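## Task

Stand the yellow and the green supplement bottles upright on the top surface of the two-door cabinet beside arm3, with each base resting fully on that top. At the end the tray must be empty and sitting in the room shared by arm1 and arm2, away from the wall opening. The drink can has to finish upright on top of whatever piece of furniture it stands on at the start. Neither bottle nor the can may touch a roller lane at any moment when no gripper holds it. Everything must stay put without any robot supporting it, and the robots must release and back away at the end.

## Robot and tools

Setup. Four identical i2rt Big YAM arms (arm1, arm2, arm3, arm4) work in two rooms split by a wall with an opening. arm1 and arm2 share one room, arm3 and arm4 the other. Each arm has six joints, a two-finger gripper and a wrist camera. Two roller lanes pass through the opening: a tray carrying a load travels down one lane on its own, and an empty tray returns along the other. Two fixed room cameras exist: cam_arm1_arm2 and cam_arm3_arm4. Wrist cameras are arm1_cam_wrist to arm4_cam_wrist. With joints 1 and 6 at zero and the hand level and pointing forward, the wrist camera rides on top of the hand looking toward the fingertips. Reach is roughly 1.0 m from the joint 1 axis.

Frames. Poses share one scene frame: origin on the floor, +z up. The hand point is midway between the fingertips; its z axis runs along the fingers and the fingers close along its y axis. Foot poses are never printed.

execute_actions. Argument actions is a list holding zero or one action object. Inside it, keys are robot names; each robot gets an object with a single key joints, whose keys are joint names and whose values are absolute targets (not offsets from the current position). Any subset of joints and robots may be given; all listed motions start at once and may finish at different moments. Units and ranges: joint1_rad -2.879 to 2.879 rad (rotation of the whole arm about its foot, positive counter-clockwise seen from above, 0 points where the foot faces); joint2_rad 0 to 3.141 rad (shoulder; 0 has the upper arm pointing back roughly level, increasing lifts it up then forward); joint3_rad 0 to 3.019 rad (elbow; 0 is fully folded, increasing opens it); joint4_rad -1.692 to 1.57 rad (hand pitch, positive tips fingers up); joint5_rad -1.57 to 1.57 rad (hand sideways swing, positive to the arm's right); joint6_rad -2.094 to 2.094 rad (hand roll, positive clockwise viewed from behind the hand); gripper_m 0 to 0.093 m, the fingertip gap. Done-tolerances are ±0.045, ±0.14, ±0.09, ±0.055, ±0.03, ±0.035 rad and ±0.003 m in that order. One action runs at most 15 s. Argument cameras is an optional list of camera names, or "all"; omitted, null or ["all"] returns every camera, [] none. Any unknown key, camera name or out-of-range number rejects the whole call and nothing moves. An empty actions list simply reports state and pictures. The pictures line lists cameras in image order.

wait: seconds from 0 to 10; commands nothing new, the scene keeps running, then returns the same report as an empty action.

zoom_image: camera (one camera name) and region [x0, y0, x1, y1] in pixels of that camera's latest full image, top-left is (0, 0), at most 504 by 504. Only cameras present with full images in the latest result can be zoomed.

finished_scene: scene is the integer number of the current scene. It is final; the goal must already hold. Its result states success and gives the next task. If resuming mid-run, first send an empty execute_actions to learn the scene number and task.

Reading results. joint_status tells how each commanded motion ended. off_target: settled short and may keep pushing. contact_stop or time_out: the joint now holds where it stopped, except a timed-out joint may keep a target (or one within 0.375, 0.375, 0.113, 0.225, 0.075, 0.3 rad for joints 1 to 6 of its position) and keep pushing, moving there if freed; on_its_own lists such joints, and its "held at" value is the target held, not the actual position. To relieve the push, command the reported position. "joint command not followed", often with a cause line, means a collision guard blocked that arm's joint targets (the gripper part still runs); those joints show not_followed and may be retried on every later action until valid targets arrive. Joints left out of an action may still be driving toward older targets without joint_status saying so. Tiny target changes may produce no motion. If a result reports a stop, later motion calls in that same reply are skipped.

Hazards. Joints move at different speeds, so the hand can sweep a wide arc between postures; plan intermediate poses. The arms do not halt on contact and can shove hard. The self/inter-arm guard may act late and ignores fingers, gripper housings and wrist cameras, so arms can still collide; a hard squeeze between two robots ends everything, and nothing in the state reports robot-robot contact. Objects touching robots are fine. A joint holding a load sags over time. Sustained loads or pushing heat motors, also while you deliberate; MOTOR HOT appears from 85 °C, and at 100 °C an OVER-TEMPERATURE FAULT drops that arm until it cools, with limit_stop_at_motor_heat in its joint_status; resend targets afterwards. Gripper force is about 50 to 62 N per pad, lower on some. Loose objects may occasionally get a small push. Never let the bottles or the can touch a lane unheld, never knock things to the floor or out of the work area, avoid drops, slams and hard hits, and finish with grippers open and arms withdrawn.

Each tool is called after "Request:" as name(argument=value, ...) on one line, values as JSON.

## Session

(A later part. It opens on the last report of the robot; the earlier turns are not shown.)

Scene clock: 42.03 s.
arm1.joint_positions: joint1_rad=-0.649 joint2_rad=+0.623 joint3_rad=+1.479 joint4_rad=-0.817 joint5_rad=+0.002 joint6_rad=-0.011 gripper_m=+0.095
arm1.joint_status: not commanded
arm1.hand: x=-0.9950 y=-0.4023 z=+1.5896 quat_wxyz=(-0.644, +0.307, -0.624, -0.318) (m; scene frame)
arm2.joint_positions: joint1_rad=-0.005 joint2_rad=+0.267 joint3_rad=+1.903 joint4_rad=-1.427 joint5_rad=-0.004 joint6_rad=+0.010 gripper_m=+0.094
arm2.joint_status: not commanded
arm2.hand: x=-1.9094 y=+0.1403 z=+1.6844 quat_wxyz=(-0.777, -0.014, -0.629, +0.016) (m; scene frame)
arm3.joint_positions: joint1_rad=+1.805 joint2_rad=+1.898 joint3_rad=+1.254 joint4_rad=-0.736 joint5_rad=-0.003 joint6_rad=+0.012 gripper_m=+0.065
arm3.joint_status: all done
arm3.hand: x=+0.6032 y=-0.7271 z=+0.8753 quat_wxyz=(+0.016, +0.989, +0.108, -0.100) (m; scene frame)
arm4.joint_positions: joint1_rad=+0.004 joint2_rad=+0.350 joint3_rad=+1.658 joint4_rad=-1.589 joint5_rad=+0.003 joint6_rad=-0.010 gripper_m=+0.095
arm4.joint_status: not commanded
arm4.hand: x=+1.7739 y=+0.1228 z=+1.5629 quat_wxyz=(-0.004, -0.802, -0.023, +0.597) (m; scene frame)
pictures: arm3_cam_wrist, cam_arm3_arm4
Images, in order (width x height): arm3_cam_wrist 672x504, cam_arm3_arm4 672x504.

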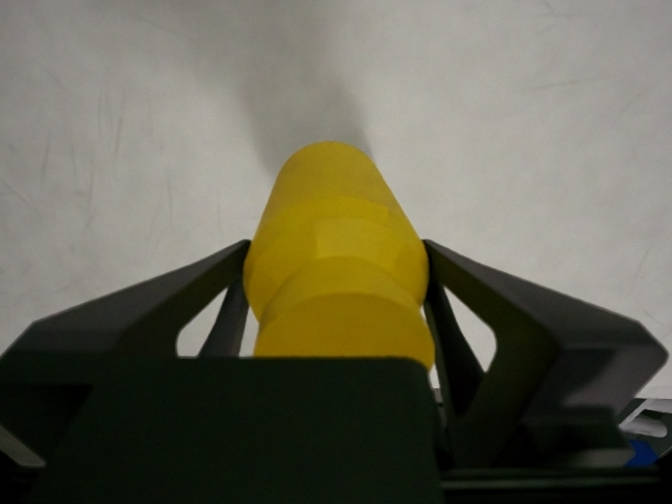

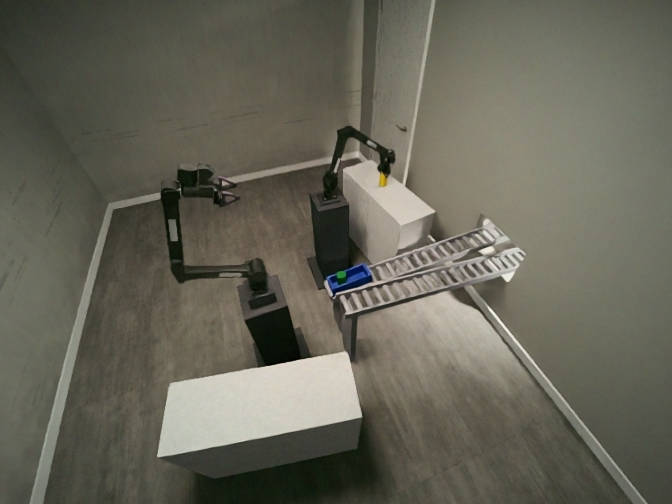

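Request:
execute_actions(actions=[{"arm3":{"joints":{"joint2_rad":1.918,"joint3_rad":1.245,"joint4_rad":-0.69}}}], cameras=["cam_arm3_arm4","arm3_cam_wrist"])

Request:
zoom_image(camera="cam_arm3_arm4", region=[340, 130, 420, 210])

Scene clock: 43.47 s.
arm1.joint_positions: joint1_rad=-0.649 joint2_rad=+0.623 joint3_rad=+1.479 joint4_rad=-0.817 joint5_rad=+0.002 joint6_rad=-0.011 gripper_m=+0.095
arm1.joint_status: not commanded
arm1.hand: x=-0.9950 y=-0.4023 z=+1.5896 quat_wxyz=(-0.644, +0.307, -0.624, -0.318) (m; scene frame)
arm2.joint_positions: joint1_rad=-0.005 joint2_rad=+0.267 joint3_rad=+1.903 joint4_rad=-1.427 joint5_rad=-0.004 joint6_rad=+0.010 gripper_m=+0.094
arm2.joint_status: not commanded
arm2.hand: x=-1.9094 y=+0.1403 z=+1.6844 quat_wxyz=(-0.777, -0.014, -0.629, +0.016) (m; scene frame)
arm3.joint_positions: joint1_rad=+1.805 joint2_rad=+1.909 joint3_rad=+1.243 joint4_rad=-0.707 joint5_rad=-0.003 joint6_rad=+0.012 gripper_m=+0.065
arm3.joint_status: all done
arm3.hand: x=+0.6030 y=-0.7272 z=+0.8670 quat_wxyz=(+0.016, +0.989, +0.107, -0.104) (m; scene frame)
arm4.joint_positions: joint1_rad=+0.004 joint2_rad=+0.350 joint3_rad=+1.658 joint4_rad=-1.589 joint5_rad=+0.003 joint6_rad=-0.010 gripper_m=+0.095
arm4.joint_status: not commanded
arm4.hand: x=+1.7739 y=+0.1228 z=+1.5629 quat_wxyz=(-0.004, -0.802, -0.023, +0.597) (m; scene frame)
pictures: arm3_cam_wrist, cam_arm3_arm4
Images, in order (width x height): arm3_cam_wrist 672x504, cam_arm3_arm4 672x504.

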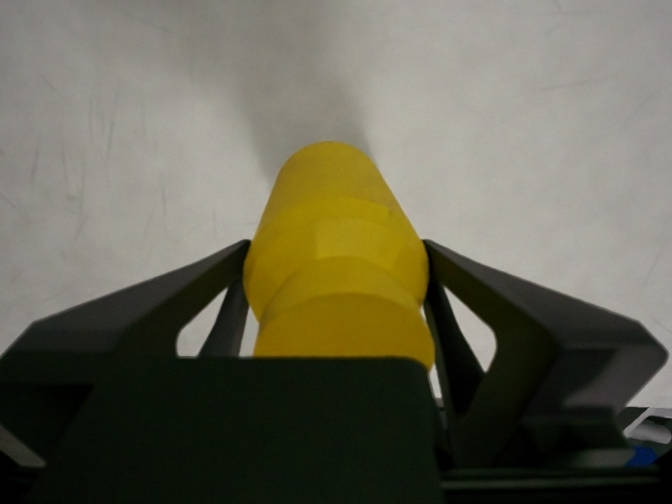

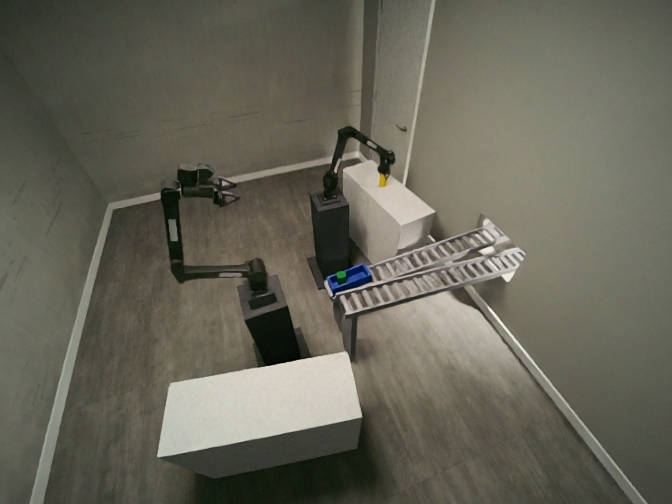

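Region (340, 130, 420, 210) of cam_arm3_arm4's 672x504 image, scaled by 6.300, with more detail than that image has.

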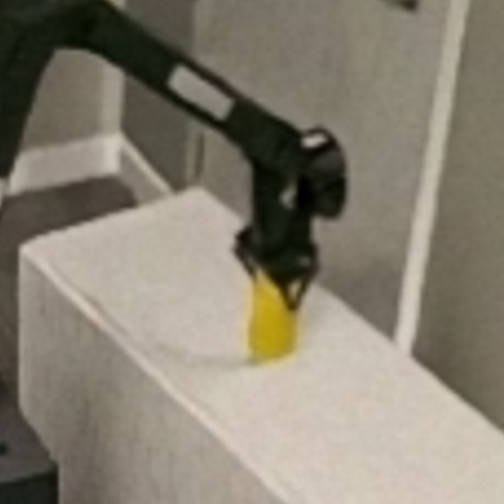

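Request:
execute_actions(actions=[{"arm3":{"joints":{"gripper_m":0.093}}}], cameras=["arm3_cam_wrist"])

Request:
execute_actions(actions=[{"arm3":{"joints":{"joint2_rad":1.725,"joint3_rad":1.55,"joint4_rad":-1.2}}}], cameras=["cam_arm3_arm4","arm3_cam_wrist"])

Scene clock: 44.57 s.
arm1.joint_positions: joint1_rad=-0.649 joint2_rad=+0.623 joint3_rad=+1.479 joint4_rad=-0.817 joint5_rad=+0.002 joint6_rad=-0.011 gripper_m=+0.095
arm1.joint_status: not commanded
arm1.hand: x=-0.9950 y=-0.4023 z=+1.5896 quat_wxyz=(-0.644, +0.307, -0.624, -0.318) (m; scene frame)
arm2.joint_positions: joint1_rad=-0.005 joint2_rad=+0.267 joint3_rad=+1.903 joint4_rad=-1.427 joint5_rad=-0.004 joint6_rad=+0.010 gripper_m=+0.094
arm2.joint_status: not commanded
arm2.hand: x=-1.9094 y=+0.1403 z=+1.6844 quat_wxyz=(-0.777, -0.014, -0.629, +0.016) (m; scene frame)
arm3.joint_positions: joint1_rad=+1.805 joint2_rad=+1.909 joint3_rad=+1.243 joint4_rad=-0.704 joint5_rad=-0.003 joint6_rad=+0.012 gripper_m=+0.093
arm3.joint_status: all done
arm3.hand: x=+0.6023 y=-0.7274 z=+0.8671 quat_wxyz=(+0.016, +0.988, +0.107, -0.105) (m; scene frame)
arm4.joint_positions: joint1_rad=+0.004 joint2_rad=+0.350 joint3_rad=+1.658 joint4_rad=-1.589 joint5_rad=+0.003 joint6_rad=-0.010 gripper_m=+0.095
arm4.joint_status: not commanded
arm4.hand: x=+1.7739 y=+0.1228 z=+1.5629 quat_wxyz=(-0.004, -0.802, -0.023, +0.597) (m; scene frame)
pictures: arm3_cam_wrist
Images, in order (width x height): arm3_cam_wrist 672x504.

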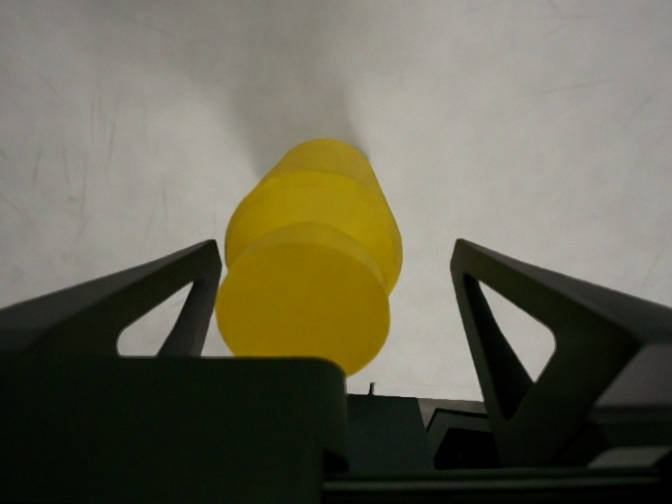

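Scene clock: 45.90 s.
arm1.joint_positions: joint1_rad=-0.649 joint2_rad=+0.623 joint3_rad=+1.479 joint4_rad=-0.817 joint5_rad=+0.002 joint6_rad=-0.011 gripper_m=+0.095
arm1.joint_status: not commanded
arm1.hand: x=-0.9950 y=-0.4023 z=+1.5896 quat_wxyz=(-0.644, +0.307, -0.624, -0.318) (m; scene frame)
arm2.joint_positions: joint1_rad=-0.005 joint2_rad=+0.267 joint3_rad=+1.903 joint4_rad=-1.427 joint5_rad=-0.004 joint6_rad=+0.010 gripper_m=+0.094
arm2.joint_status: not commanded
arm2.hand: x=-1.9094 y=+0.1403 z=+1.6844 quat_wxyz=(-0.777, -0.014, -0.629, +0.016) (m; scene frame)
arm3.joint_positions: joint1_rad=+1.805 joint2_rad=+1.710 joint3_rad=+1.534 joint4_rad=-1.190 joint5_rad=-0.003 joint6_rad=+0.012 gripper_m=+0.093
arm3.joint_status: all done
arm3.hand: x=+0.5978 y=-0.7276 z=+1.0680 quat_wxyz=(+0.016, +0.988, +0.107, -0.108) (m; scene frame)
arm4.joint_positions: joint1_rad=+0.004 joint2_rad=+0.350 joint3_rad=+1.658 joint4_rad=-1.589 joint5_rad=+0.003 joint6_rad=-0.010 gripper_m=+0.095
arm4.joint_status: not commanded
arm4.hand: x=+1.7739 y=+0.1228 z=+1.5629 quat_wxyz=(-0.004, -0.802, -0.023, +0.597) (m; scene frame)
pictures: arm3_cam_wrist, cam_arm3_arm4
Images, in order (width x height): arm3_cam_wrist 672x504, cam_arm3_arm4 672x504.

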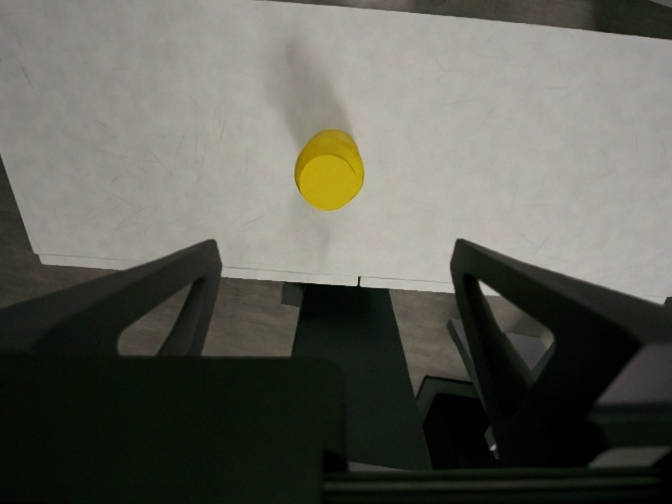

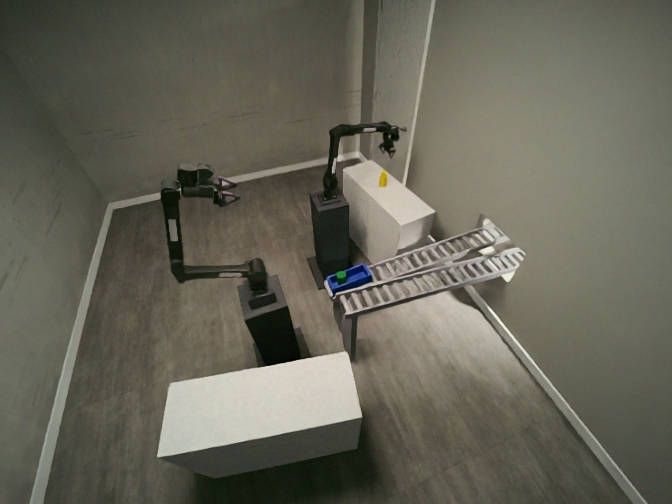

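Request:
execute_actions(actions=[{"arm3":{"joints":{"joint1_rad":-0.19}}}], cameras=[])

Request:
execute_actions(actions=[{"arm3":{"joints":{"joint2_rad":2.225,"joint3_rad":1.475,"joint4_rad":-0.605}}}], cameras=["arm3_cam_wrist"])

Scene clock: 49.77 s.
arm1.joint_positions: joint1_rad=-0.649 joint2_rad=+0.623 joint3_rad=+1.479 joint4_rad=-0.817 joint5_rad=+0.002 joint6_rad=-0.011 gripper_m=+0.095
arm1.joint_status: not commanded
arm1.hand: x=-0.9950 y=-0.4023 z=+1.5896 quat_wxyz=(-0.644, +0.307, -0.624, -0.318) (m; scene frame)
arm2.joint_positions: joint1_rad=-0.005 joint2_rad=+0.267 joint3_rad=+1.903 joint4_rad=-1.427 joint5_rad=-0.004 joint6_rad=+0.010 gripper_m=+0.094
arm2.joint_status: not commanded
arm2.hand: x=-1.9094 y=+0.1403 z=+1.6844 quat_wxyz=(-0.777, -0.014, -0.629, +0.016) (m; scene frame)
arm3.joint_positions: joint1_rad=-0.196 joint2_rad=+1.721 joint3_rad=+1.534 joint4_rad=-1.190 joint5_rad=+0.000 joint6_rad=+0.012 gripper_m=+0.093
arm3.joint_status: all done
arm3.hand: x=+1.2645 y=-0.0419 z=+1.0494 quat_wxyz=(-0.068, +0.625, -0.775, -0.063) (m; scene frame)
arm4.joint_positions: joint1_rad=+0.004 joint2_rad=+0.350 joint3_rad=+1.658 joint4_rad=-1.589 joint5_rad=+0.003 joint6_rad=-0.010 gripper_m=+0.095
arm4.joint_status: not commanded
arm4.hand: x=+1.7739 y=+0.1228 z=+1.5629 quat_wxyz=(-0.004, -0.802, -0.023, +0.597) (m; scene frame)
pictures: none
No camera images: the call's "cameras" was empty. Leave "cameras" out to get every camera's image.

Scene clock: 51.13 s.
arm1.joint_positions: joint1_rad=-0.649 joint2_rad=+0.623 joint3_rad=+1.479 joint4_rad=-0.817 joint5_rad=+0.002 joint6_rad=-0.011 gripper_m=+0.095
arm1.joint_status: not commanded
arm1.hand: x=-0.9950 y=-0.4023 z=+1.5896 quat_wxyz=(-0.644, +0.307, -0.624, -0.318) (m; scene frame)
arm2.joint_positions: joint1_rad=-0.005 joint2_rad=+0.267 joint3_rad=+1.903 joint4_rad=-1.427 joint5_rad=-0.004 joint6_rad=+0.010 gripper_m=+0.094
arm2.joint_status: not commanded
arm2.hand: x=-1.9094 y=+0.1403 z=+1.6844 quat_wxyz=(-0.777, -0.014, -0.629, +0.016) (m; scene frame)
arm3.joint_positions: joint1_rad=-0.196 joint2_rad=+2.247 joint3_rad=+1.455 joint4_rad=-0.617 joint5_rad=+0.000 joint6_rad=+0.012 gripper_m=+0.093
arm3.joint_status: all done
arm3.hand: x=+1.2710 y=+0.0062 z=+0.7347 quat_wxyz=(-0.055, +0.626, -0.776, -0.053) (m; scene frame)
arm4.joint_positions: joint1_rad=+0.004 joint2_rad=+0.350 joint3_rad=+1.658 joint4_rad=-1.589 joint5_rad=+0.003 joint6_rad=-0.010 gripper_m=+0.095
arm4.joint_status: not commanded
arm4.hand: x=+1.7739 y=+0.1228 z=+1.5629 quat_wxyz=(-0.004, -0.802, -0.023, +0.597) (m; scene frame)
pictures: arm3_cam_wrist
Images, in order (width x height): arm3_cam_wrist 672x504.

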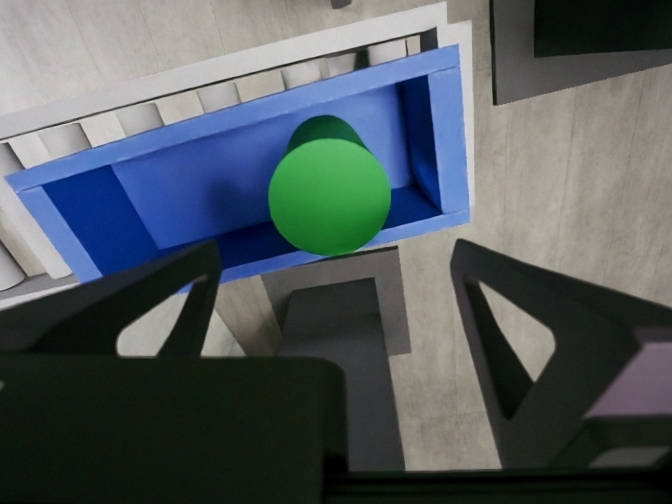

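Request:
execute_actions(actions=[{"arm3":{"joints":{"joint2_rad":2.455,"joint3_rad":1.563,"joint4_rad":-0.478}}}], cameras=["arm3_cam_wrist"])

Scene clock: 53.13 s.
arm1.joint_positions: joint1_rad=-0.649 joint2_rad=+0.623 joint3_rad=+1.479 joint4_rad=-0.817 joint5_rad=+0.002 joint6_rad=-0.011 gripper_m=+0.095
arm1.joint_status: not commanded
arm1.hand: x=-0.9950 y=-0.4023 z=+1.5896 quat_wxyz=(-0.644, +0.307, -0.624, -0.318) (m; scene frame)
arm2.joint_positions: joint1_rad=-0.005 joint2_rad=+0.267 joint3_rad=+1.903 joint4_rad=-1.427 joint5_rad=-0.004 joint6_rad=+0.010 gripper_m=+0.094
arm2.joint_status: not commanded
arm2.hand: x=-1.9094 y=+0.1403 z=+1.6844 quat_wxyz=(-0.777, -0.014, -0.629, +0.016) (m; scene frame)
arm3.joint_positions: joint1_rad=-0.196 joint2_rad=+2.468 joint3_rad=+1.553 joint4_rad=-0.484 joint5_rad=+0.000 joint6_rad=+0.012 gripper_m=+0.093
arm3.joint_status: all done
arm3.hand: x=+1.2729 y=+0.0209 z=+0.6347 quat_wxyz=(-0.060, +0.625, -0.776, -0.056) (m; scene frame)
arm4.joint_positions: joint1_rad=+0.004 joint2_rad=+0.350 joint3_rad=+1.658 joint4_rad=-1.589 joint5_rad=+0.003 joint6_rad=-0.010 gripper_m=+0.095
arm4.joint_status: not commanded
arm4.hand: x=+1.7739 y=+0.1228 z=+1.5629 quat_wxyz=(-0.004, -0.802, -0.023, +0.597) (m; scene frame)
pictures: arm3_cam_wrist
Images, in order (width x height): arm3_cam_wrist 672x504.

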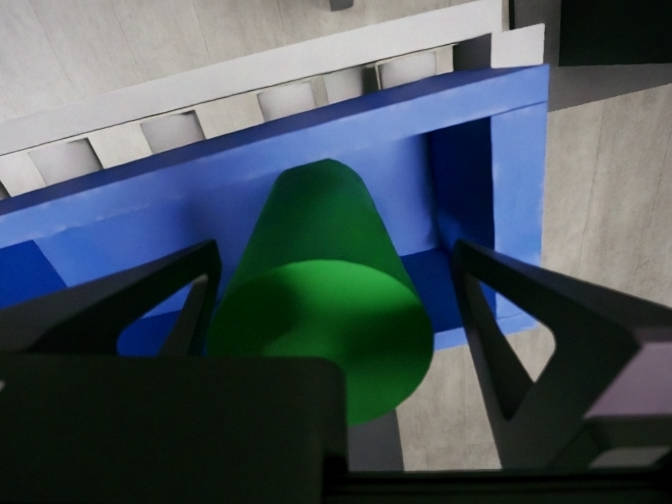

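Request:
execute_actions(actions=[{"arm3":{"joints":{"gripper_m":0.035}}}], cameras=["arm3_cam_wrist"])

Scene clock: 54.00 s.
arm1.joint_positions: joint1_rad=-0.649 joint2_rad=+0.623 joint3_rad=+1.479 joint4_rad=-0.817 joint5_rad=+0.002 joint6_rad=-0.011 gripper_m=+0.095
arm1.joint_status: not commanded
arm1.hand: x=-0.9950 y=-0.4023 z=+1.5896 quat_wxyz=(-0.644, +0.307, -0.624, -0.318) (m; scene frame)
arm2.joint_positions: joint1_rad=-0.005 joint2_rad=+0.267 joint3_rad=+1.903 joint4_rad=-1.427 joint5_rad=-0.004 joint6_rad=+0.010 gripper_m=+0.094
arm2.joint_status: not commanded
arm2.hand: x=-1.9094 y=+0.1403 z=+1.6844 quat_wxyz=(-0.777, -0.014, -0.629, +0.016) (m; scene frame)
arm3.joint_positions: joint1_rad=-0.195 joint2_rad=+2.468 joint3_rad=+1.553 joint4_rad=-0.484 joint5_rad=+0.000 joint6_rad=+0.012 gripper_m=+0.065
arm3.joint_status: gripper_m off_target (ended at +0.065, target +0.035)
arm3.hand: x=+1.2725 y=+0.0210 z=+0.6347 quat_wxyz=(-0.060, +0.626, -0.776, -0.056) (m; scene frame)
arm4.joint_positions: joint1_rad=+0.004 joint2_rad=+0.350 joint3_rad=+1.658 joint4_rad=-1.589 joint5_rad=+0.003 joint6_rad=-0.010 gripper_m=+0.095
arm4.joint_status: not commanded
arm4.hand: x=+1.7739 y=+0.1228 z=+1.5629 quat_wxyz=(-0.004, -0.802, -0.023, +0.597) (m; scene frame)
pictures: arm3_cam_wrist
Images, in order (width x height): arm3_cam_wrist 672x504.

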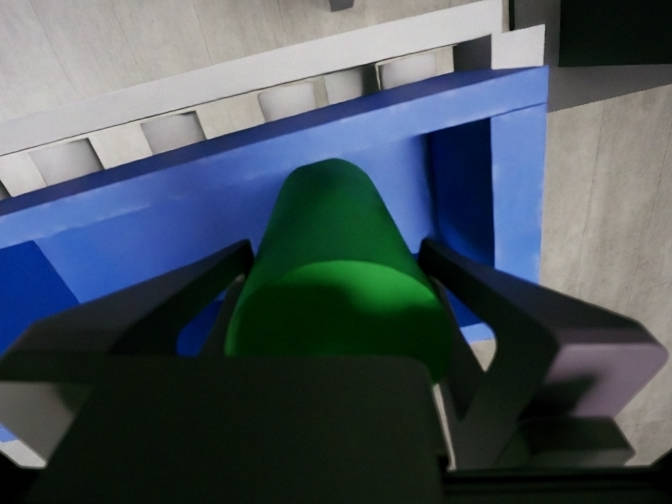

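Request:
execute_actions(actions=[{"arm3":{"joints":{"joint2_rad":2.225,"joint3_rad":1.49,"joint4_rad":-0.63}}}], cameras=[])

Request:
execute_actions(actions=[{"arm3":{"joints":{"joint2_rad":1.725,"joint3_rad":1.705,"joint4_rad":-1.35}}}], cameras=[])

Request:
execute_actions(actions=[{"arm3":{"joints":{"joint1_rad":1.3}}}], cameras=["arm3_cam_wrist"])

Request:
execute_actions(actions=[{"arm3":{"joints":{"joint2_rad":1.855,"joint3_rad":1.285,"joint4_rad":-0.82}}}], cameras=["arm3_cam_wrist","cam_arm3_arm4"])

Scene clock: 56.13 s.
arm1.joint_positions: joint1_rad=-0.649 joint2_rad=+0.623 joint3_rad=+1.479 joint4_rad=-0.817 joint5_rad=+0.002 joint6_rad=-0.011 gripper_m=+0.095
arm1.joint_status: not commanded
arm1.hand: x=-0.9950 y=-0.4023 z=+1.5896 quat_wxyz=(-0.644, +0.307, -0.624, -0.318) (m; scene frame)
arm2.joint_positions: joint1_rad=-0.005 joint2_rad=+0.267 joint3_rad=+1.903 joint4_rad=-1.427 joint5_rad=-0.004 joint6_rad=+0.010 gripper_m=+0.094
arm2.joint_status: not commanded
arm2.hand: x=-1.9094 y=+0.1403 z=+1.6844 quat_wxyz=(-0.777, -0.014, -0.629, +0.016) (m; scene frame)
arm3.joint_positions: joint1_rad=-0.195 joint2_rad=+2.222 joint3_rad=+1.482 joint4_rad=-0.623 joint5_rad=-0.001 joint6_rad=+0.012 gripper_m=+0.065
arm3.joint_status: all done
arm3.hand: x=+1.2738 y=+0.0245 z=+0.7580 quat_wxyz=(-0.072, +0.625, -0.774, -0.068) (m; scene frame)
arm4.joint_positions: joint1_rad=+0.004 joint2_rad=+0.350 joint3_rad=+1.658 joint4_rad=-1.589 joint5_rad=+0.003 joint6_rad=-0.010 gripper_m=+0.095
arm4.joint_status: not commanded
arm4.hand: x=+1.7739 y=+0.1228 z=+1.5629 quat_wxyz=(-0.004, -0.802, -0.023, +0.597) (m; scene frame)
pictures: none
No camera images: the call's "cameras" was empty. Leave "cameras" out to get every camera's image.

Scene clock: 58.00 s.
arm1.joint_positions: joint1_rad=-0.649 joint2_rad=+0.623 joint3_rad=+1.479 joint4_rad=-0.817 joint5_rad=+0.002 joint6_rad=-0.011 gripper_m=+0.095
arm1.joint_status: not commanded
arm1.hand: x=-0.9950 y=-0.4023 z=+1.5896 quat_wxyz=(-0.644, +0.307, -0.624, -0.318) (m; scene frame)
arm2.joint_positions: joint1_rad=-0.005 joint2_rad=+0.267 joint3_rad=+1.903 joint4_rad=-1.427 joint5_rad=-0.004 joint6_rad=+0.010 gripper_m=+0.094
arm2.joint_status: not commanded
arm2.hand: x=-1.9094 y=+0.1403 z=+1.6844 quat_wxyz=(-0.777, -0.014, -0.629, +0.016) (m; scene frame)
arm3.joint_positions: joint1_rad=-0.195 joint2_rad=+1.744 joint3_rad=+1.690 joint4_rad=-1.342 joint5_rad=-0.001 joint6_rad=+0.012 gripper_m=+0.065
arm3.joint_status: all done
arm3.hand: x=+1.2660 y=-0.0318 z=+1.0955 quat_wxyz=(-0.060, +0.626, -0.775, -0.057) (m; scene frame)
arm4.joint_positions: joint1_rad=+0.004 joint2_rad=+0.350 joint3_rad=+1.658 joint4_rad=-1.589 joint5_rad=+0.003 joint6_rad=-0.010 gripper_m=+0.095
arm4.joint_status: not commanded
arm4.hand: x=+1.7739 y=+0.1228 z=+1.5629 quat_wxyz=(-0.004, -0.802, -0.023, +0.597) (m; scene frame)
pictures: none
No camera images: the call's "cameras" was empty. Leave "cameras" out to get every camera's image.

Scene clock: 59.93 s.
arm1.joint_positions: joint1_rad=-0.649 joint2_rad=+0.623 joint3_rad=+1.479 joint4_rad=-0.817 joint5_rad=+0.002 joint6_rad=-0.011 gripper_m=+0.095
arm1.joint_status: not commanded
arm1.hand: x=-0.9950 y=-0.4023 z=+1.5896 quat_wxyz=(-0.644, +0.307, -0.624, -0.318) (m; scene frame)
arm2.joint_positions: joint1_rad=-0.005 joint2_rad=+0.267 joint3_rad=+1.903 joint4_rad=-1.427 joint5_rad=-0.004 joint6_rad=+0.010 gripper_m=+0.094
arm2.joint_status: not commanded
arm2.hand: x=-1.9094 y=+0.1403 z=+1.6844 quat_wxyz=(-0.777, -0.014, -0.629, +0.016) (m; scene frame)
arm3.joint_positions: joint1_rad=+1.307 joint2_rad=+1.744 joint3_rad=+1.690 joint4_rad=-1.342 joint5_rad=-0.003 joint6_rad=+0.012 gripper_m=+0.065
arm3.joint_status: all done
arm3.hand: x=+0.5938 y=-0.4447 z=+1.1064 quat_wxyz=(-0.006, +0.986, -0.140, -0.092) (m; scene frame)
arm4.joint_positions: joint1_rad=+0.004 joint2_rad=+0.350 joint3_rad=+1.658 joint4_rad=-1.589 joint5_rad=+0.003 joint6_rad=-0.010 gripper_m=+0.095
arm4.joint_status: not commanded
arm4.hand: x=+1.7739 y=+0.1228 z=+1.5629 quat_wxyz=(-0.004, -0.802, -0.023, +0.597) (m; scene frame)
pictures: arm3_cam_wrist
Images, in order (width x height): arm3_cam_wrist 672x504.

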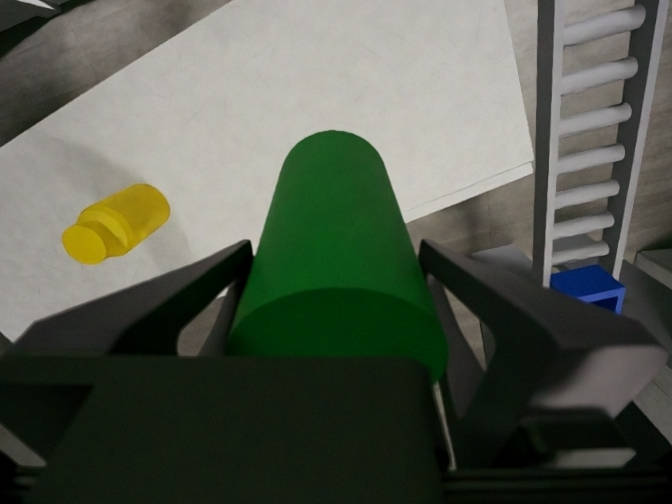

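Scene clock: 61.17 s.
arm1.joint_positions: joint1_rad=-0.649 joint2_rad=+0.623 joint3_rad=+1.479 joint4_rad=-0.817 joint5_rad=+0.002 joint6_rad=-0.011 gripper_m=+0.095
arm1.joint_status: not commanded
arm1.hand: x=-0.9950 y=-0.4023 z=+1.5896 quat_wxyz=(-0.644, +0.307, -0.624, -0.318) (m; scene frame)
arm2.joint_positions: joint1_rad=-0.005 joint2_rad=+0.267 joint3_rad=+1.903 joint4_rad=-1.427 joint5_rad=-0.004 joint6_rad=+0.010 gripper_m=+0.094
arm2.joint_status: not commanded
arm2.hand: x=-1.9094 y=+0.1403 z=+1.6844 quat_wxyz=(-0.777, -0.014, -0.629, +0.016) (m; scene frame)
arm3.joint_positions: joint1_rad=+1.307 joint2_rad=+1.893 joint3_rad=+1.261 joint4_rad=-0.833 joint5_rad=-0.002 joint6_rad=+0.012 gripper_m=+0.065
arm3.joint_status: all done
arm3.hand: x=+0.6276 y=-0.4563 z=+0.8751 quat_wxyz=(-0.001, +0.988, -0.140, -0.058) (m; scene frame)
arm4.joint_positions: joint1_rad=+0.004 joint2_rad=+0.350 joint3_rad=+1.658 joint4_rad=-1.589 joint5_rad=+0.003 joint6_rad=-0.010 gripper_m=+0.095
arm4.joint_status: not commanded
arm4.hand: x=+1.7739 y=+0.1228 z=+1.5629 quat_wxyz=(-0.004, -0.802, -0.023, +0.597) (m; scene frame)
pictures: arm3_cam_wrist, cam_arm3_arm4
Images, in order (width x height): arm3_cam_wrist 672x504, cam_arm3_arm4 672x504.

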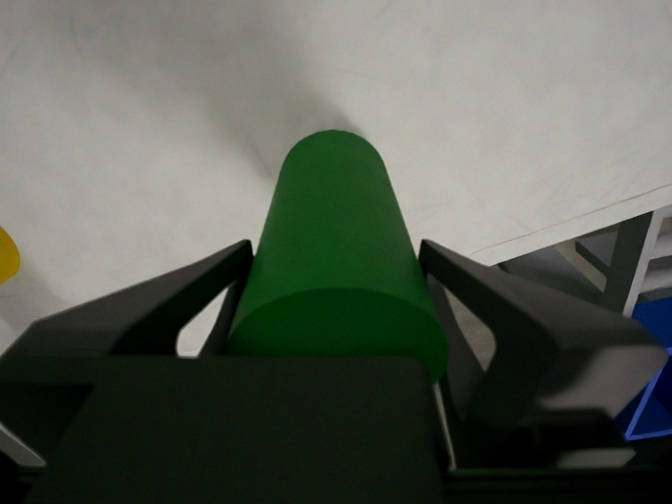

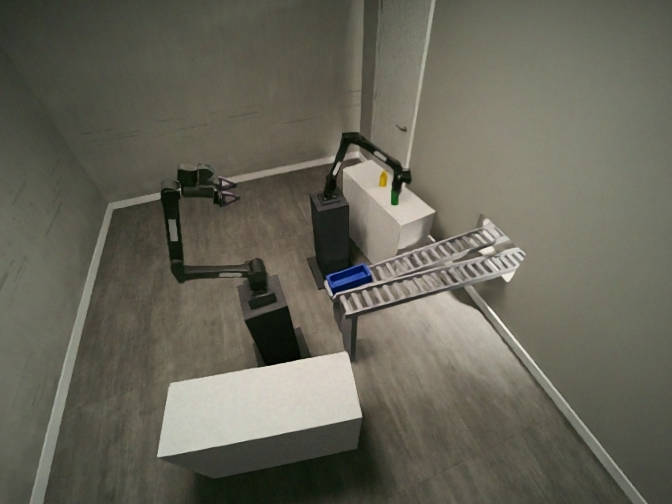

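Request:
execute_actions(actions=[{"arm3":{"joints":{"joint4_rad":-0.75}}}], cameras=[])

Request:
execute_actions(actions=[{"arm3":{"joints":{"joint2_rad":1.918,"joint3_rad":1.25,"joint4_rad":-0.73}}}], cameras=["arm3_cam_wrist","cam_arm3_arm4"])

Request:
zoom_image(camera="cam_arm3_arm4", region=[350, 140, 440, 230])

Scene clock: 62.63 s.
arm1.joint_positions: joint1_rad=-0.649 joint2_rad=+0.623 joint3_rad=+1.479 joint4_rad=-0.817 joint5_rad=+0.002 joint6_rad=-0.011 gripper_m=+0.095
arm1.joint_status: not commanded
arm1.hand: x=-0.9950 y=-0.4023 z=+1.5896 quat_wxyz=(-0.644, +0.307, -0.624, -0.318) (m; scene frame)
arm2.joint_positions: joint1_rad=-0.005 joint2_rad=+0.267 joint3_rad=+1.903 joint4_rad=-1.427 joint5_rad=-0.004 joint6_rad=+0.010 gripper_m=+0.094
arm2.joint_status: not commanded
arm2.hand: x=-1.9094 y=+0.1403 z=+1.6844 quat_wxyz=(-0.777, -0.014, -0.629, +0.016) (m; scene frame)
arm3.joint_positions: joint1_rad=+1.307 joint2_rad=+1.893 joint3_rad=+1.261 joint4_rad=-0.765 joint5_rad=-0.002 joint6_rad=+0.012 gripper_m=+0.065
arm3.joint_status: all done
arm3.hand: x=+0.6118 y=-0.4519 z=+0.8776 quat_wxyz=(-0.006, +0.986, -0.140, -0.092) (m; scene frame)
arm4.joint_positions: joint1_rad=+0.004 joint2_rad=+0.350 joint3_rad=+1.658 joint4_rad=-1.589 joint5_rad=+0.003 joint6_rad=-0.010 gripper_m=+0.095
arm4.joint_status: not commanded
arm4.hand: x=+1.7739 y=+0.1228 z=+1.5629 quat_wxyz=(-0.004, -0.802, -0.023, +0.597) (m; scene frame)
pictures: none
No camera images: the call's "cameras" was empty. Leave "cameras" out to get every camera's image.

Scene clock: 63.30 s.
arm1.joint_positions: joint1_rad=-0.649 joint2_rad=+0.623 joint3_rad=+1.479 joint4_rad=-0.817 joint5_rad=+0.002 joint6_rad=-0.011 gripper_m=+0.095
arm1.joint_status: not commanded
arm1.hand: x=-0.9950 y=-0.4023 z=+1.5896 quat_wxyz=(-0.644, +0.307, -0.624, -0.318) (m; scene frame)
arm2.joint_positions: joint1_rad=-0.005 joint2_rad=+0.267 joint3_rad=+1.903 joint4_rad=-1.427 joint5_rad=-0.004 joint6_rad=+0.010 gripper_m=+0.094
arm2.joint_status: not commanded
arm2.hand: x=-1.9094 y=+0.1403 z=+1.6844 quat_wxyz=(-0.777, -0.014, -0.629, +0.016) (m; scene frame)
arm3.joint_positions: joint1_rad=+1.307 joint2_rad=+1.896 joint3_rad=+1.253 joint4_rad=-0.741 joint5_rad=-0.002 joint6_rad=+0.012 gripper_m=+0.065
arm3.joint_status: all done
arm3.hand: x=+0.6099 y=-0.4514 z=+0.8742 quat_wxyz=(-0.007, +0.985, -0.140, -0.098) (m; scene frame)
arm4.joint_positions: joint1_rad=+0.004 joint2_rad=+0.350 joint3_rad=+1.658 joint4_rad=-1.589 joint5_rad=+0.003 joint6_rad=-0.010 gripper_m=+0.095
arm4.joint_status: not commanded
arm4.hand: x=+1.7739 y=+0.1228 z=+1.5629 quat_wxyz=(-0.004, -0.802, -0.023, +0.597) (m; scene frame)
pictures: arm3_cam_wrist, cam_arm3_arm4
Images, in order (width x height): arm3_cam_wrist 672x504, cam_arm3_arm4 672x504.

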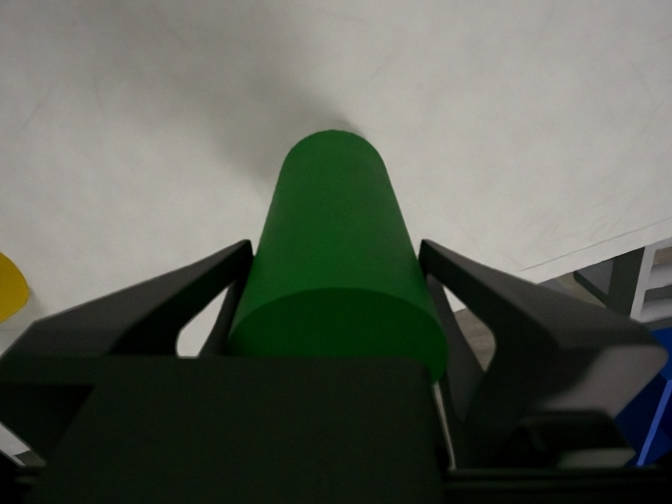

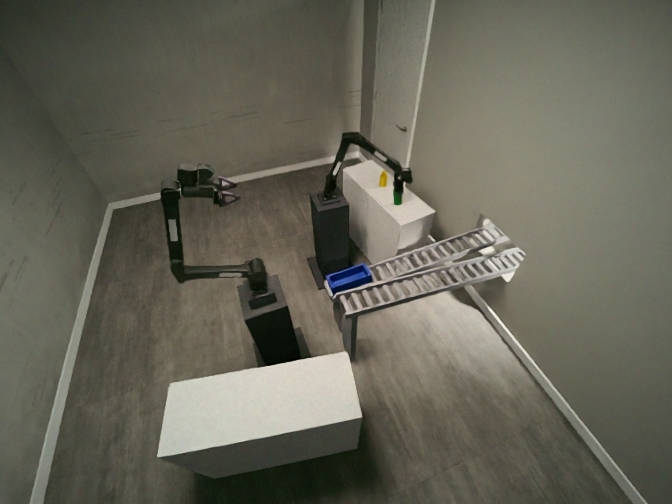

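Region (350, 140, 440, 230) of cam_arm3_arm4's 672x504 image, scaled by 5.600, with more detail than that image has.

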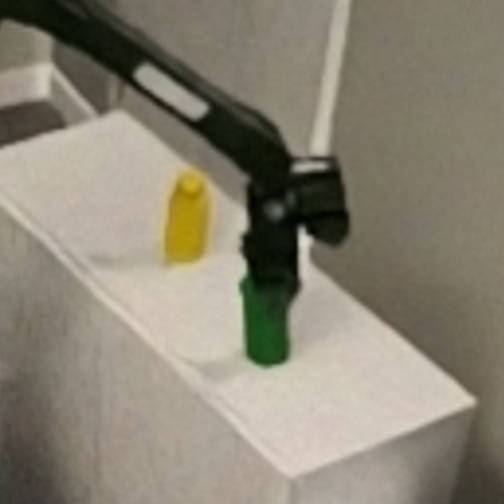

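Request:
execute_actions(actions=[{"arm3":{"joints":{"joint2_rad":1.94,"joint4_rad":-0.745}}}], cameras=["cam_arm3_arm4"])

Request:
zoom_image(camera="cam_arm3_arm4", region=[350, 140, 440, 230])

Scene clock: 64.23 s.
arm1.joint_positions: joint1_rad=-0.649 joint2_rad=+0.623 joint3_rad=+1.479 joint4_rad=-0.817 joint5_rad=+0.002 joint6_rad=-0.011 gripper_m=+0.095
arm1.joint_status: not commanded
arm1.hand: x=-0.9950 y=-0.4023 z=+1.5896 quat_wxyz=(-0.644, +0.307, -0.624, -0.318) (m; scene frame)
arm2.joint_positions: joint1_rad=-0.005 joint2_rad=+0.267 joint3_rad=+1.903 joint4_rad=-1.427 joint5_rad=-0.004 joint6_rad=+0.010 gripper_m=+0.094
arm2.joint_status: not commanded
arm2.hand: x=-1.9094 y=+0.1403 z=+1.6844 quat_wxyz=(-0.777, -0.014, -0.629, +0.016) (m; scene frame)
arm3.joint_positions: joint1_rad=+1.307 joint2_rad=+1.897 joint3_rad=+1.253 joint4_rad=-0.741 joint5_rad=-0.002 joint6_rad=+0.012 gripper_m=+0.065
arm3.joint_status: all done
arm3.hand: x=+0.6100 y=-0.4514 z=+0.8737 quat_wxyz=(-0.007, +0.985, -0.140, -0.098) (m; scene frame)
arm4.joint_positions: joint1_rad=+0.004 joint2_rad=+0.350 joint3_rad=+1.658 joint4_rad=-1.589 joint5_rad=+0.003 joint6_rad=-0.010 gripper_m=+0.095
arm4.joint_status: not commanded
arm4.hand: x=+1.7739 y=+0.1228 z=+1.5629 quat_wxyz=(-0.004, -0.802, -0.023, +0.597) (m; scene frame)
pictures: cam_arm3_arm4
Images, in order (width x height): cam_arm3_arm4 672x504.

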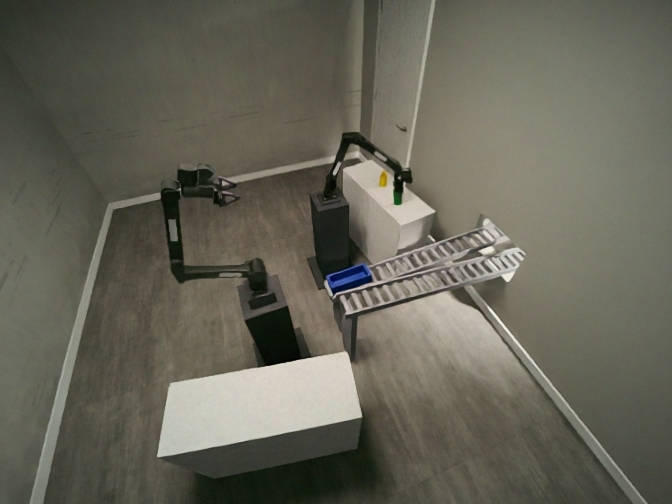

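Region (350, 140, 440, 230) of cam_arm3_arm4's 672x504 image, scaled by 5.600, with more detail than that image has.

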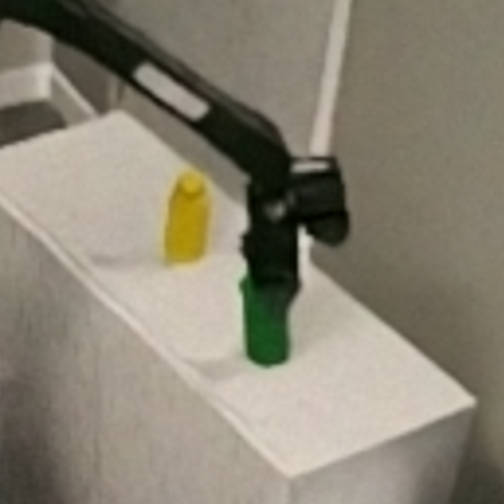

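In contact. Release, easing the push.

Request:
execute_actions(actions=[{"arm3":{"joints":{"joint2_rad":1.897,"gripper_m":0.093}}}], cameras=["arm3_cam_wrist"])

Request:
execute_actions(actions=[{"arm3":{"joints":{"joint2_rad":1.725,"joint3_rad":1.55,"joint4_rad":-1.2}}}], cameras=["cam_arm3_arm4","arm3_cam_wrist"])

Scene clock: 65.37 s.
arm1.joint_positions: joint1_rad=-0.649 joint2_rad=+0.623 joint3_rad=+1.479 joint4_rad=-0.817 joint5_rad=+0.002 joint6_rad=-0.011 gripper_m=+0.095
arm1.joint_status: not commanded
arm1.hand: x=-0.9950 y=-0.4023 z=+1.5896 quat_wxyz=(-0.644, +0.307, -0.624, -0.318) (m; scene frame)
arm2.joint_positions: joint1_rad=-0.005 joint2_rad=+0.267 joint3_rad=+1.903 joint4_rad=-1.427 joint5_rad=-0.004 joint6_rad=+0.010 gripper_m=+0.094
arm2.joint_status: not commanded
arm2.hand: x=-1.9094 y=+0.1403 z=+1.6844 quat_wxyz=(-0.777, -0.014, -0.629, +0.016) (m; scene frame)
arm3.joint_positions: joint1_rad=+1.307 joint2_rad=+1.897 joint3_rad=+1.252 joint4_rad=-0.741 joint5_rad=-0.002 joint6_rad=+0.012 gripper_m=+0.093
arm3.joint_status: all done
arm3.hand: x=+0.6107 y=-0.4516 z=+0.8732 quat_wxyz=(-0.006, +0.985, -0.140, -0.097) (m; scene frame)
arm4.joint_positions: joint1_rad=+0.004 joint2_rad=+0.350 joint3_rad=+1.658 joint4_rad=-1.589 joint5_rad=+0.003 joint6_rad=-0.010 gripper_m=+0.095
arm4.joint_status: not commanded
arm4.hand: x=+1.7739 y=+0.1228 z=+1.5629 quat_wxyz=(-0.004, -0.802, -0.023, +0.597) (m; scene frame)
pictures: arm3_cam_wrist
Images, in order (width x height): arm3_cam_wrist 672x504.

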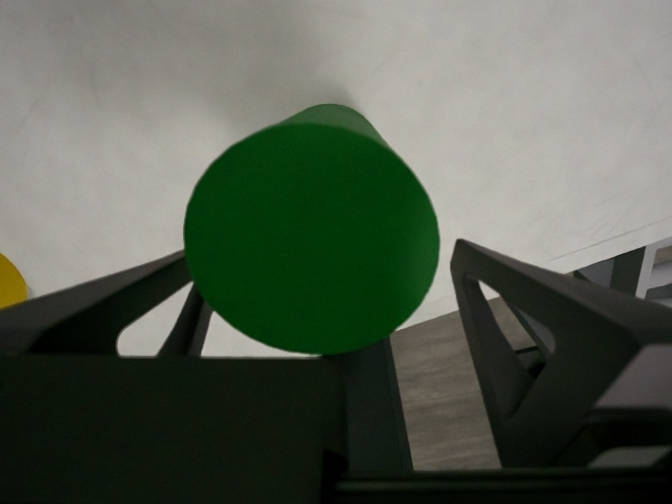

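Scene clock: 66.67 s.
arm1.joint_positions: joint1_rad=-0.649 joint2_rad=+0.623 joint3_rad=+1.479 joint4_rad=-0.817 joint5_rad=+0.002 joint6_rad=-0.011 gripper_m=+0.095
arm1.joint_status: not commanded
arm1.hand: x=-0.9950 y=-0.4023 z=+1.5896 quat_wxyz=(-0.644, +0.307, -0.624, -0.318) (m; scene frame)
arm2.joint_positions: joint1_rad=-0.005 joint2_rad=+0.267 joint3_rad=+1.903 joint4_rad=-1.427 joint5_rad=-0.004 joint6_rad=+0.010 gripper_m=+0.094
arm2.joint_status: not commanded
arm2.hand: x=-1.9094 y=+0.1403 z=+1.6844 quat_wxyz=(-0.777, -0.014, -0.629, +0.016) (m; scene frame)
arm3.joint_positions: joint1_rad=+1.307 joint2_rad=+1.707 joint3_rad=+1.532 joint4_rad=-1.190 joint5_rad=-0.002 joint6_rad=+0.012 gripper_m=+0.093
arm3.joint_status: all done
arm3.hand: x=+0.6043 y=-0.4479 z=+1.0662 quat_wxyz=(-0.008, +0.984, -0.139, -0.107) (m; scene frame)
arm4.joint_positions: joint1_rad=+0.004 joint2_rad=+0.350 joint3_rad=+1.658 joint4_rad=-1.589 joint5_rad=+0.003 joint6_rad=-0.010 gripper_m=+0.095
arm4.joint_status: not commanded
arm4.hand: x=+1.7739 y=+0.1228 z=+1.5629 quat_wxyz=(-0.004, -0.802, -0.023, +0.597) (m; scene frame)
pictures: arm3_cam_wrist, cam_arm3_arm4
Images, in order (width x height): arm3_cam_wrist 672x504, cam_arm3_arm4 672x504.

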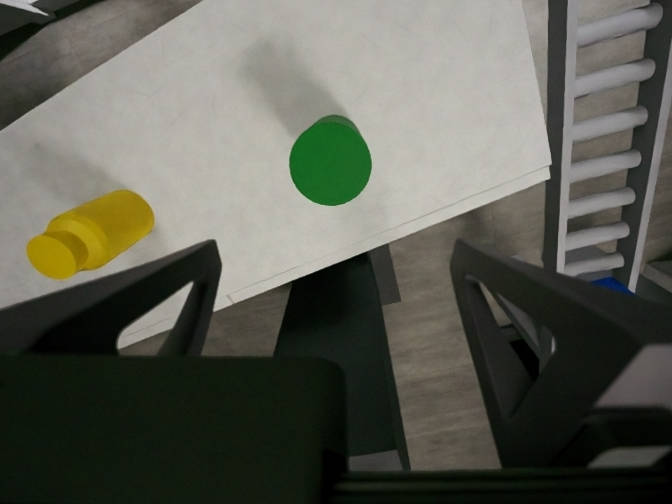

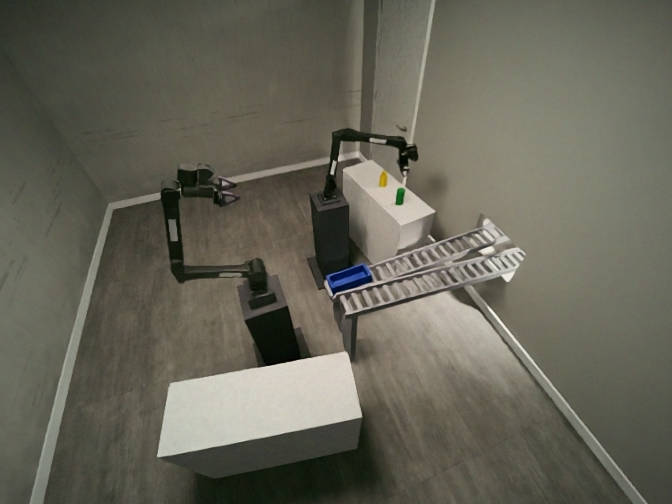

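Request:
execute_actions(actions=[{"arm3":{"joints":{"joint2_rad":0.8,"joint3_rad":1.5,"joint4_rad":-1.5}},"arm4":{"joints":{"joint1_rad":0.282,"joint6_rad":0.282,"gripper_m":0.07}}}], cameras=[])

Request:
execute_actions(actions=[{"arm4":{"joints":{"joint2_rad":2.3,"joint3_rad":1.64,"joint4_rad":-0.9}},"arm3":{"joints":{"joint1_rad":2.0}}}], cameras=["arm4_cam_wrist","cam_arm3_arm4"])

Scene clock: 72.63 s.
arm1.joint_positions: joint1_rad=-0.649 joint2_rad=+0.623 joint3_rad=+1.479 joint4_rad=-0.817 joint5_rad=+0.002 joint6_rad=-0.011 gripper_m=+0.095
arm1.joint_status: not commanded
arm1.hand: x=-0.9950 y=-0.4023 z=+1.5896 quat_wxyz=(-0.644, +0.307, -0.624, -0.318) (m; scene frame)
arm2.joint_positions: joint1_rad=-0.005 joint2_rad=+0.267 joint3_rad=+1.903 joint4_rad=-1.427 joint5_rad=-0.004 joint6_rad=+0.010 gripper_m=+0.094
arm2.joint_status: not commanded
arm2.hand: x=-1.9094 y=+0.1403 z=+1.6844 quat_wxyz=(-0.777, -0.014, -0.629, +0.016) (m; scene frame)
arm3.joint_positions: joint1_rad=+1.307 joint2_rad=+0.794 joint3_rad=+1.486 joint4_rad=-1.493 joint5_rad=-0.002 joint6_rad=+0.012 gripper_m=+0.093
arm3.joint_status: all done
arm3.hand: x=+0.8942 y=-0.5246 z=+1.3896 quat_wxyz=(-0.043, +0.916, -0.131, -0.378) (m; scene frame)
arm4.joint_positions: joint1_rad=+0.279 joint2_rad=+0.350 joint3_rad=+1.658 joint4_rad=-1.589 joint5_rad=+0.003 joint6_rad=+0.272 gripper_m=+0.070
arm4.joint_status: all done
arm4.hand: x=+1.7749 y=+0.1161 z=+1.5628 quat_wxyz=(-0.169, -0.803, -0.019, +0.571) (m; scene frame)
pictures: none
No camera images: the call's "cameras" was empty. Leave "cameras" out to get every camera's image.

Scene clock: 75.13 s.
arm1.joint_positions: joint1_rad=-0.649 joint2_rad=+0.623 joint3_rad=+1.479 joint4_rad=-0.817 joint5_rad=+0.002 joint6_rad=-0.011 gripper_m=+0.095
arm1.joint_status: not commanded
arm1.hand: x=-0.9950 y=-0.4023 z=+1.5896 quat_wxyz=(-0.644, +0.307, -0.624, -0.318) (m; scene frame)
arm2.joint_positions: joint1_rad=-0.005 joint2_rad=+0.267 joint3_rad=+1.903 joint4_rad=-1.427 joint5_rad=-0.004 joint6_rad=+0.010 gripper_m=+0.094
arm2.joint_status: not commanded
arm2.hand: x=-1.9094 y=+0.1403 z=+1.6844 quat_wxyz=(-0.777, -0.014, -0.629, +0.016) (m; scene frame)
arm3.joint_positions: joint1_rad=+1.996 joint2_rad=+0.794 joint3_rad=+1.486 joint4_rad=-1.493 joint5_rad=-0.001 joint6_rad=+0.012 gripper_m=+0.093
arm3.joint_status: all done
arm3.hand: x=+0.9079 y=-0.7064 z=+1.3907 quat_wxyz=(+0.083, +0.905, +0.187, -0.373) (m; scene frame)
arm4.joint_positions: joint1_rad=+0.279 joint2_rad=+2.309 joint3_rad=+1.634 joint4_rad=-0.910 joint5_rad=+0.003 joint6_rad=+0.272 gripper_m=+0.070
arm4.joint_status: all done
arm4.hand: x=+1.2156 y=-0.0615 z=+0.8104 quat_wxyz=(+0.009, -1.000, -0.022, -0.012) (m; scene frame)
pictures: arm4_cam_wrist, cam_arm3_arm4
Images, in order (width x height): arm4_cam_wrist 672x504, cam_arm3_arm4 672x504.

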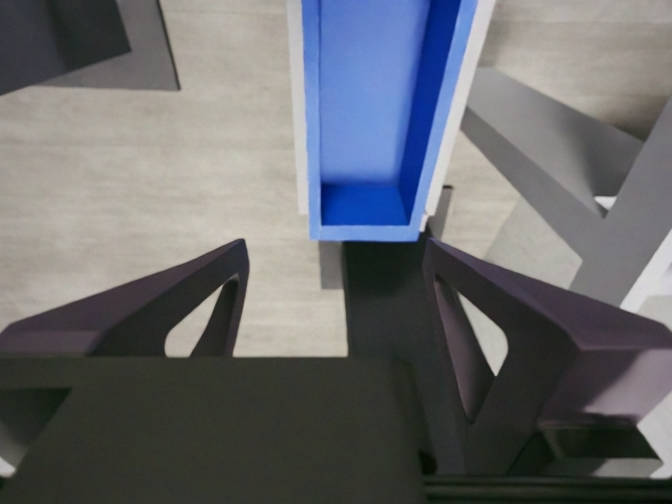

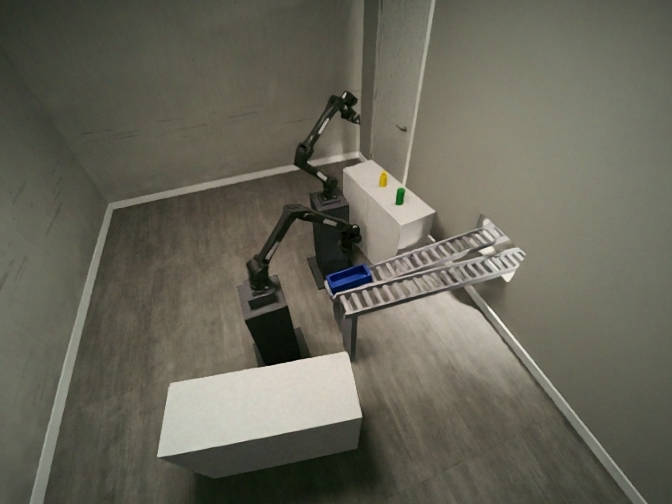

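Request:
execute_actions(actions=[{"arm4":{"joints":{"joint1_rad":0.317,"joint6_rad":0.315,"joint2_rad":2.552,"joint3_rad":1.71,"joint4_rad":-0.718}}}], cameras=["arm4_cam_wrist","cam_arm3_arm4"])

Scene clock: 78.97 s.
arm1.joint_positions: joint1_rad=-0.649 joint2_rad=+0.623 joint3_rad=+1.479 joint4_rad=-0.817 joint5_rad=+0.002 joint6_rad=-0.011 gripper_m=+0.095
arm1.joint_status: not commanded
arm1.hand: x=-0.9950 y=-0.4023 z=+1.5896 quat_wxyz=(-0.644, +0.307, -0.624, -0.318) (m; scene frame)
arm2.joint_positions: joint1_rad=-0.005 joint2_rad=+0.267 joint3_rad=+1.903 joint4_rad=-1.427 joint5_rad=-0.004 joint6_rad=+0.010 gripper_m=+0.094
arm2.joint_status: not commanded
arm2.hand: x=-1.9094 y=+0.1403 z=+1.6844 quat_wxyz=(-0.777, -0.014, -0.629, +0.016) (m; scene frame)
arm3.joint_positions: joint1_rad=+1.996 joint2_rad=+0.794 joint3_rad=+1.486 joint4_rad=-1.493 joint5_rad=-0.001 joint6_rad=+0.012 gripper_m=+0.093
arm3.joint_status: not commanded
arm3.hand: x=+0.9079 y=-0.7064 z=+1.3907 quat_wxyz=(+0.083, +0.905, +0.187, -0.373) (m; scene frame)
arm4.joint_positions: joint1_rad=+0.318 joint2_rad=+2.578 joint3_rad=+1.690 joint4_rad=-0.729 joint5_rad=+0.003 joint6_rad=+0.305 gripper_m=+0.070
arm4.joint_status: all done
arm4.hand: x=+1.2383 y=-0.0783 z=+0.6634 quat_wxyz=(+0.015, -0.999, -0.026, -0.027) (m; scene frame)
pictures: arm4_cam_wrist, cam_arm3_arm4
Images, in order (width x height): arm4_cam_wrist 672x504, cam_arm3_arm4 672x504.

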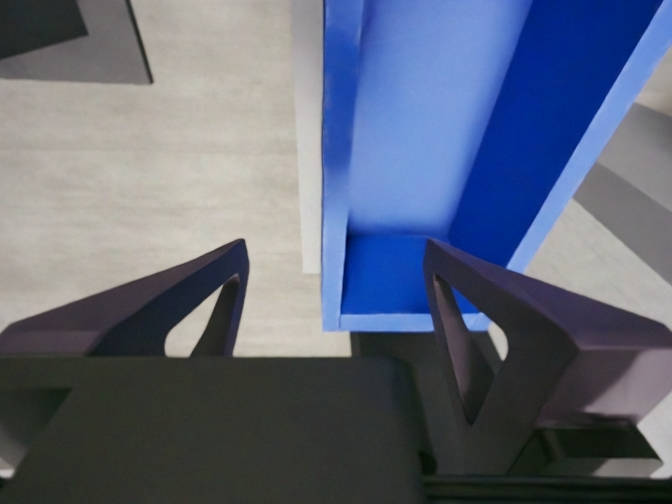

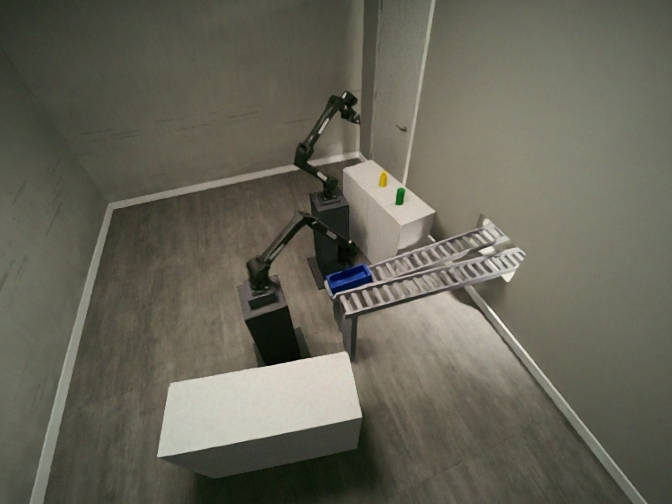

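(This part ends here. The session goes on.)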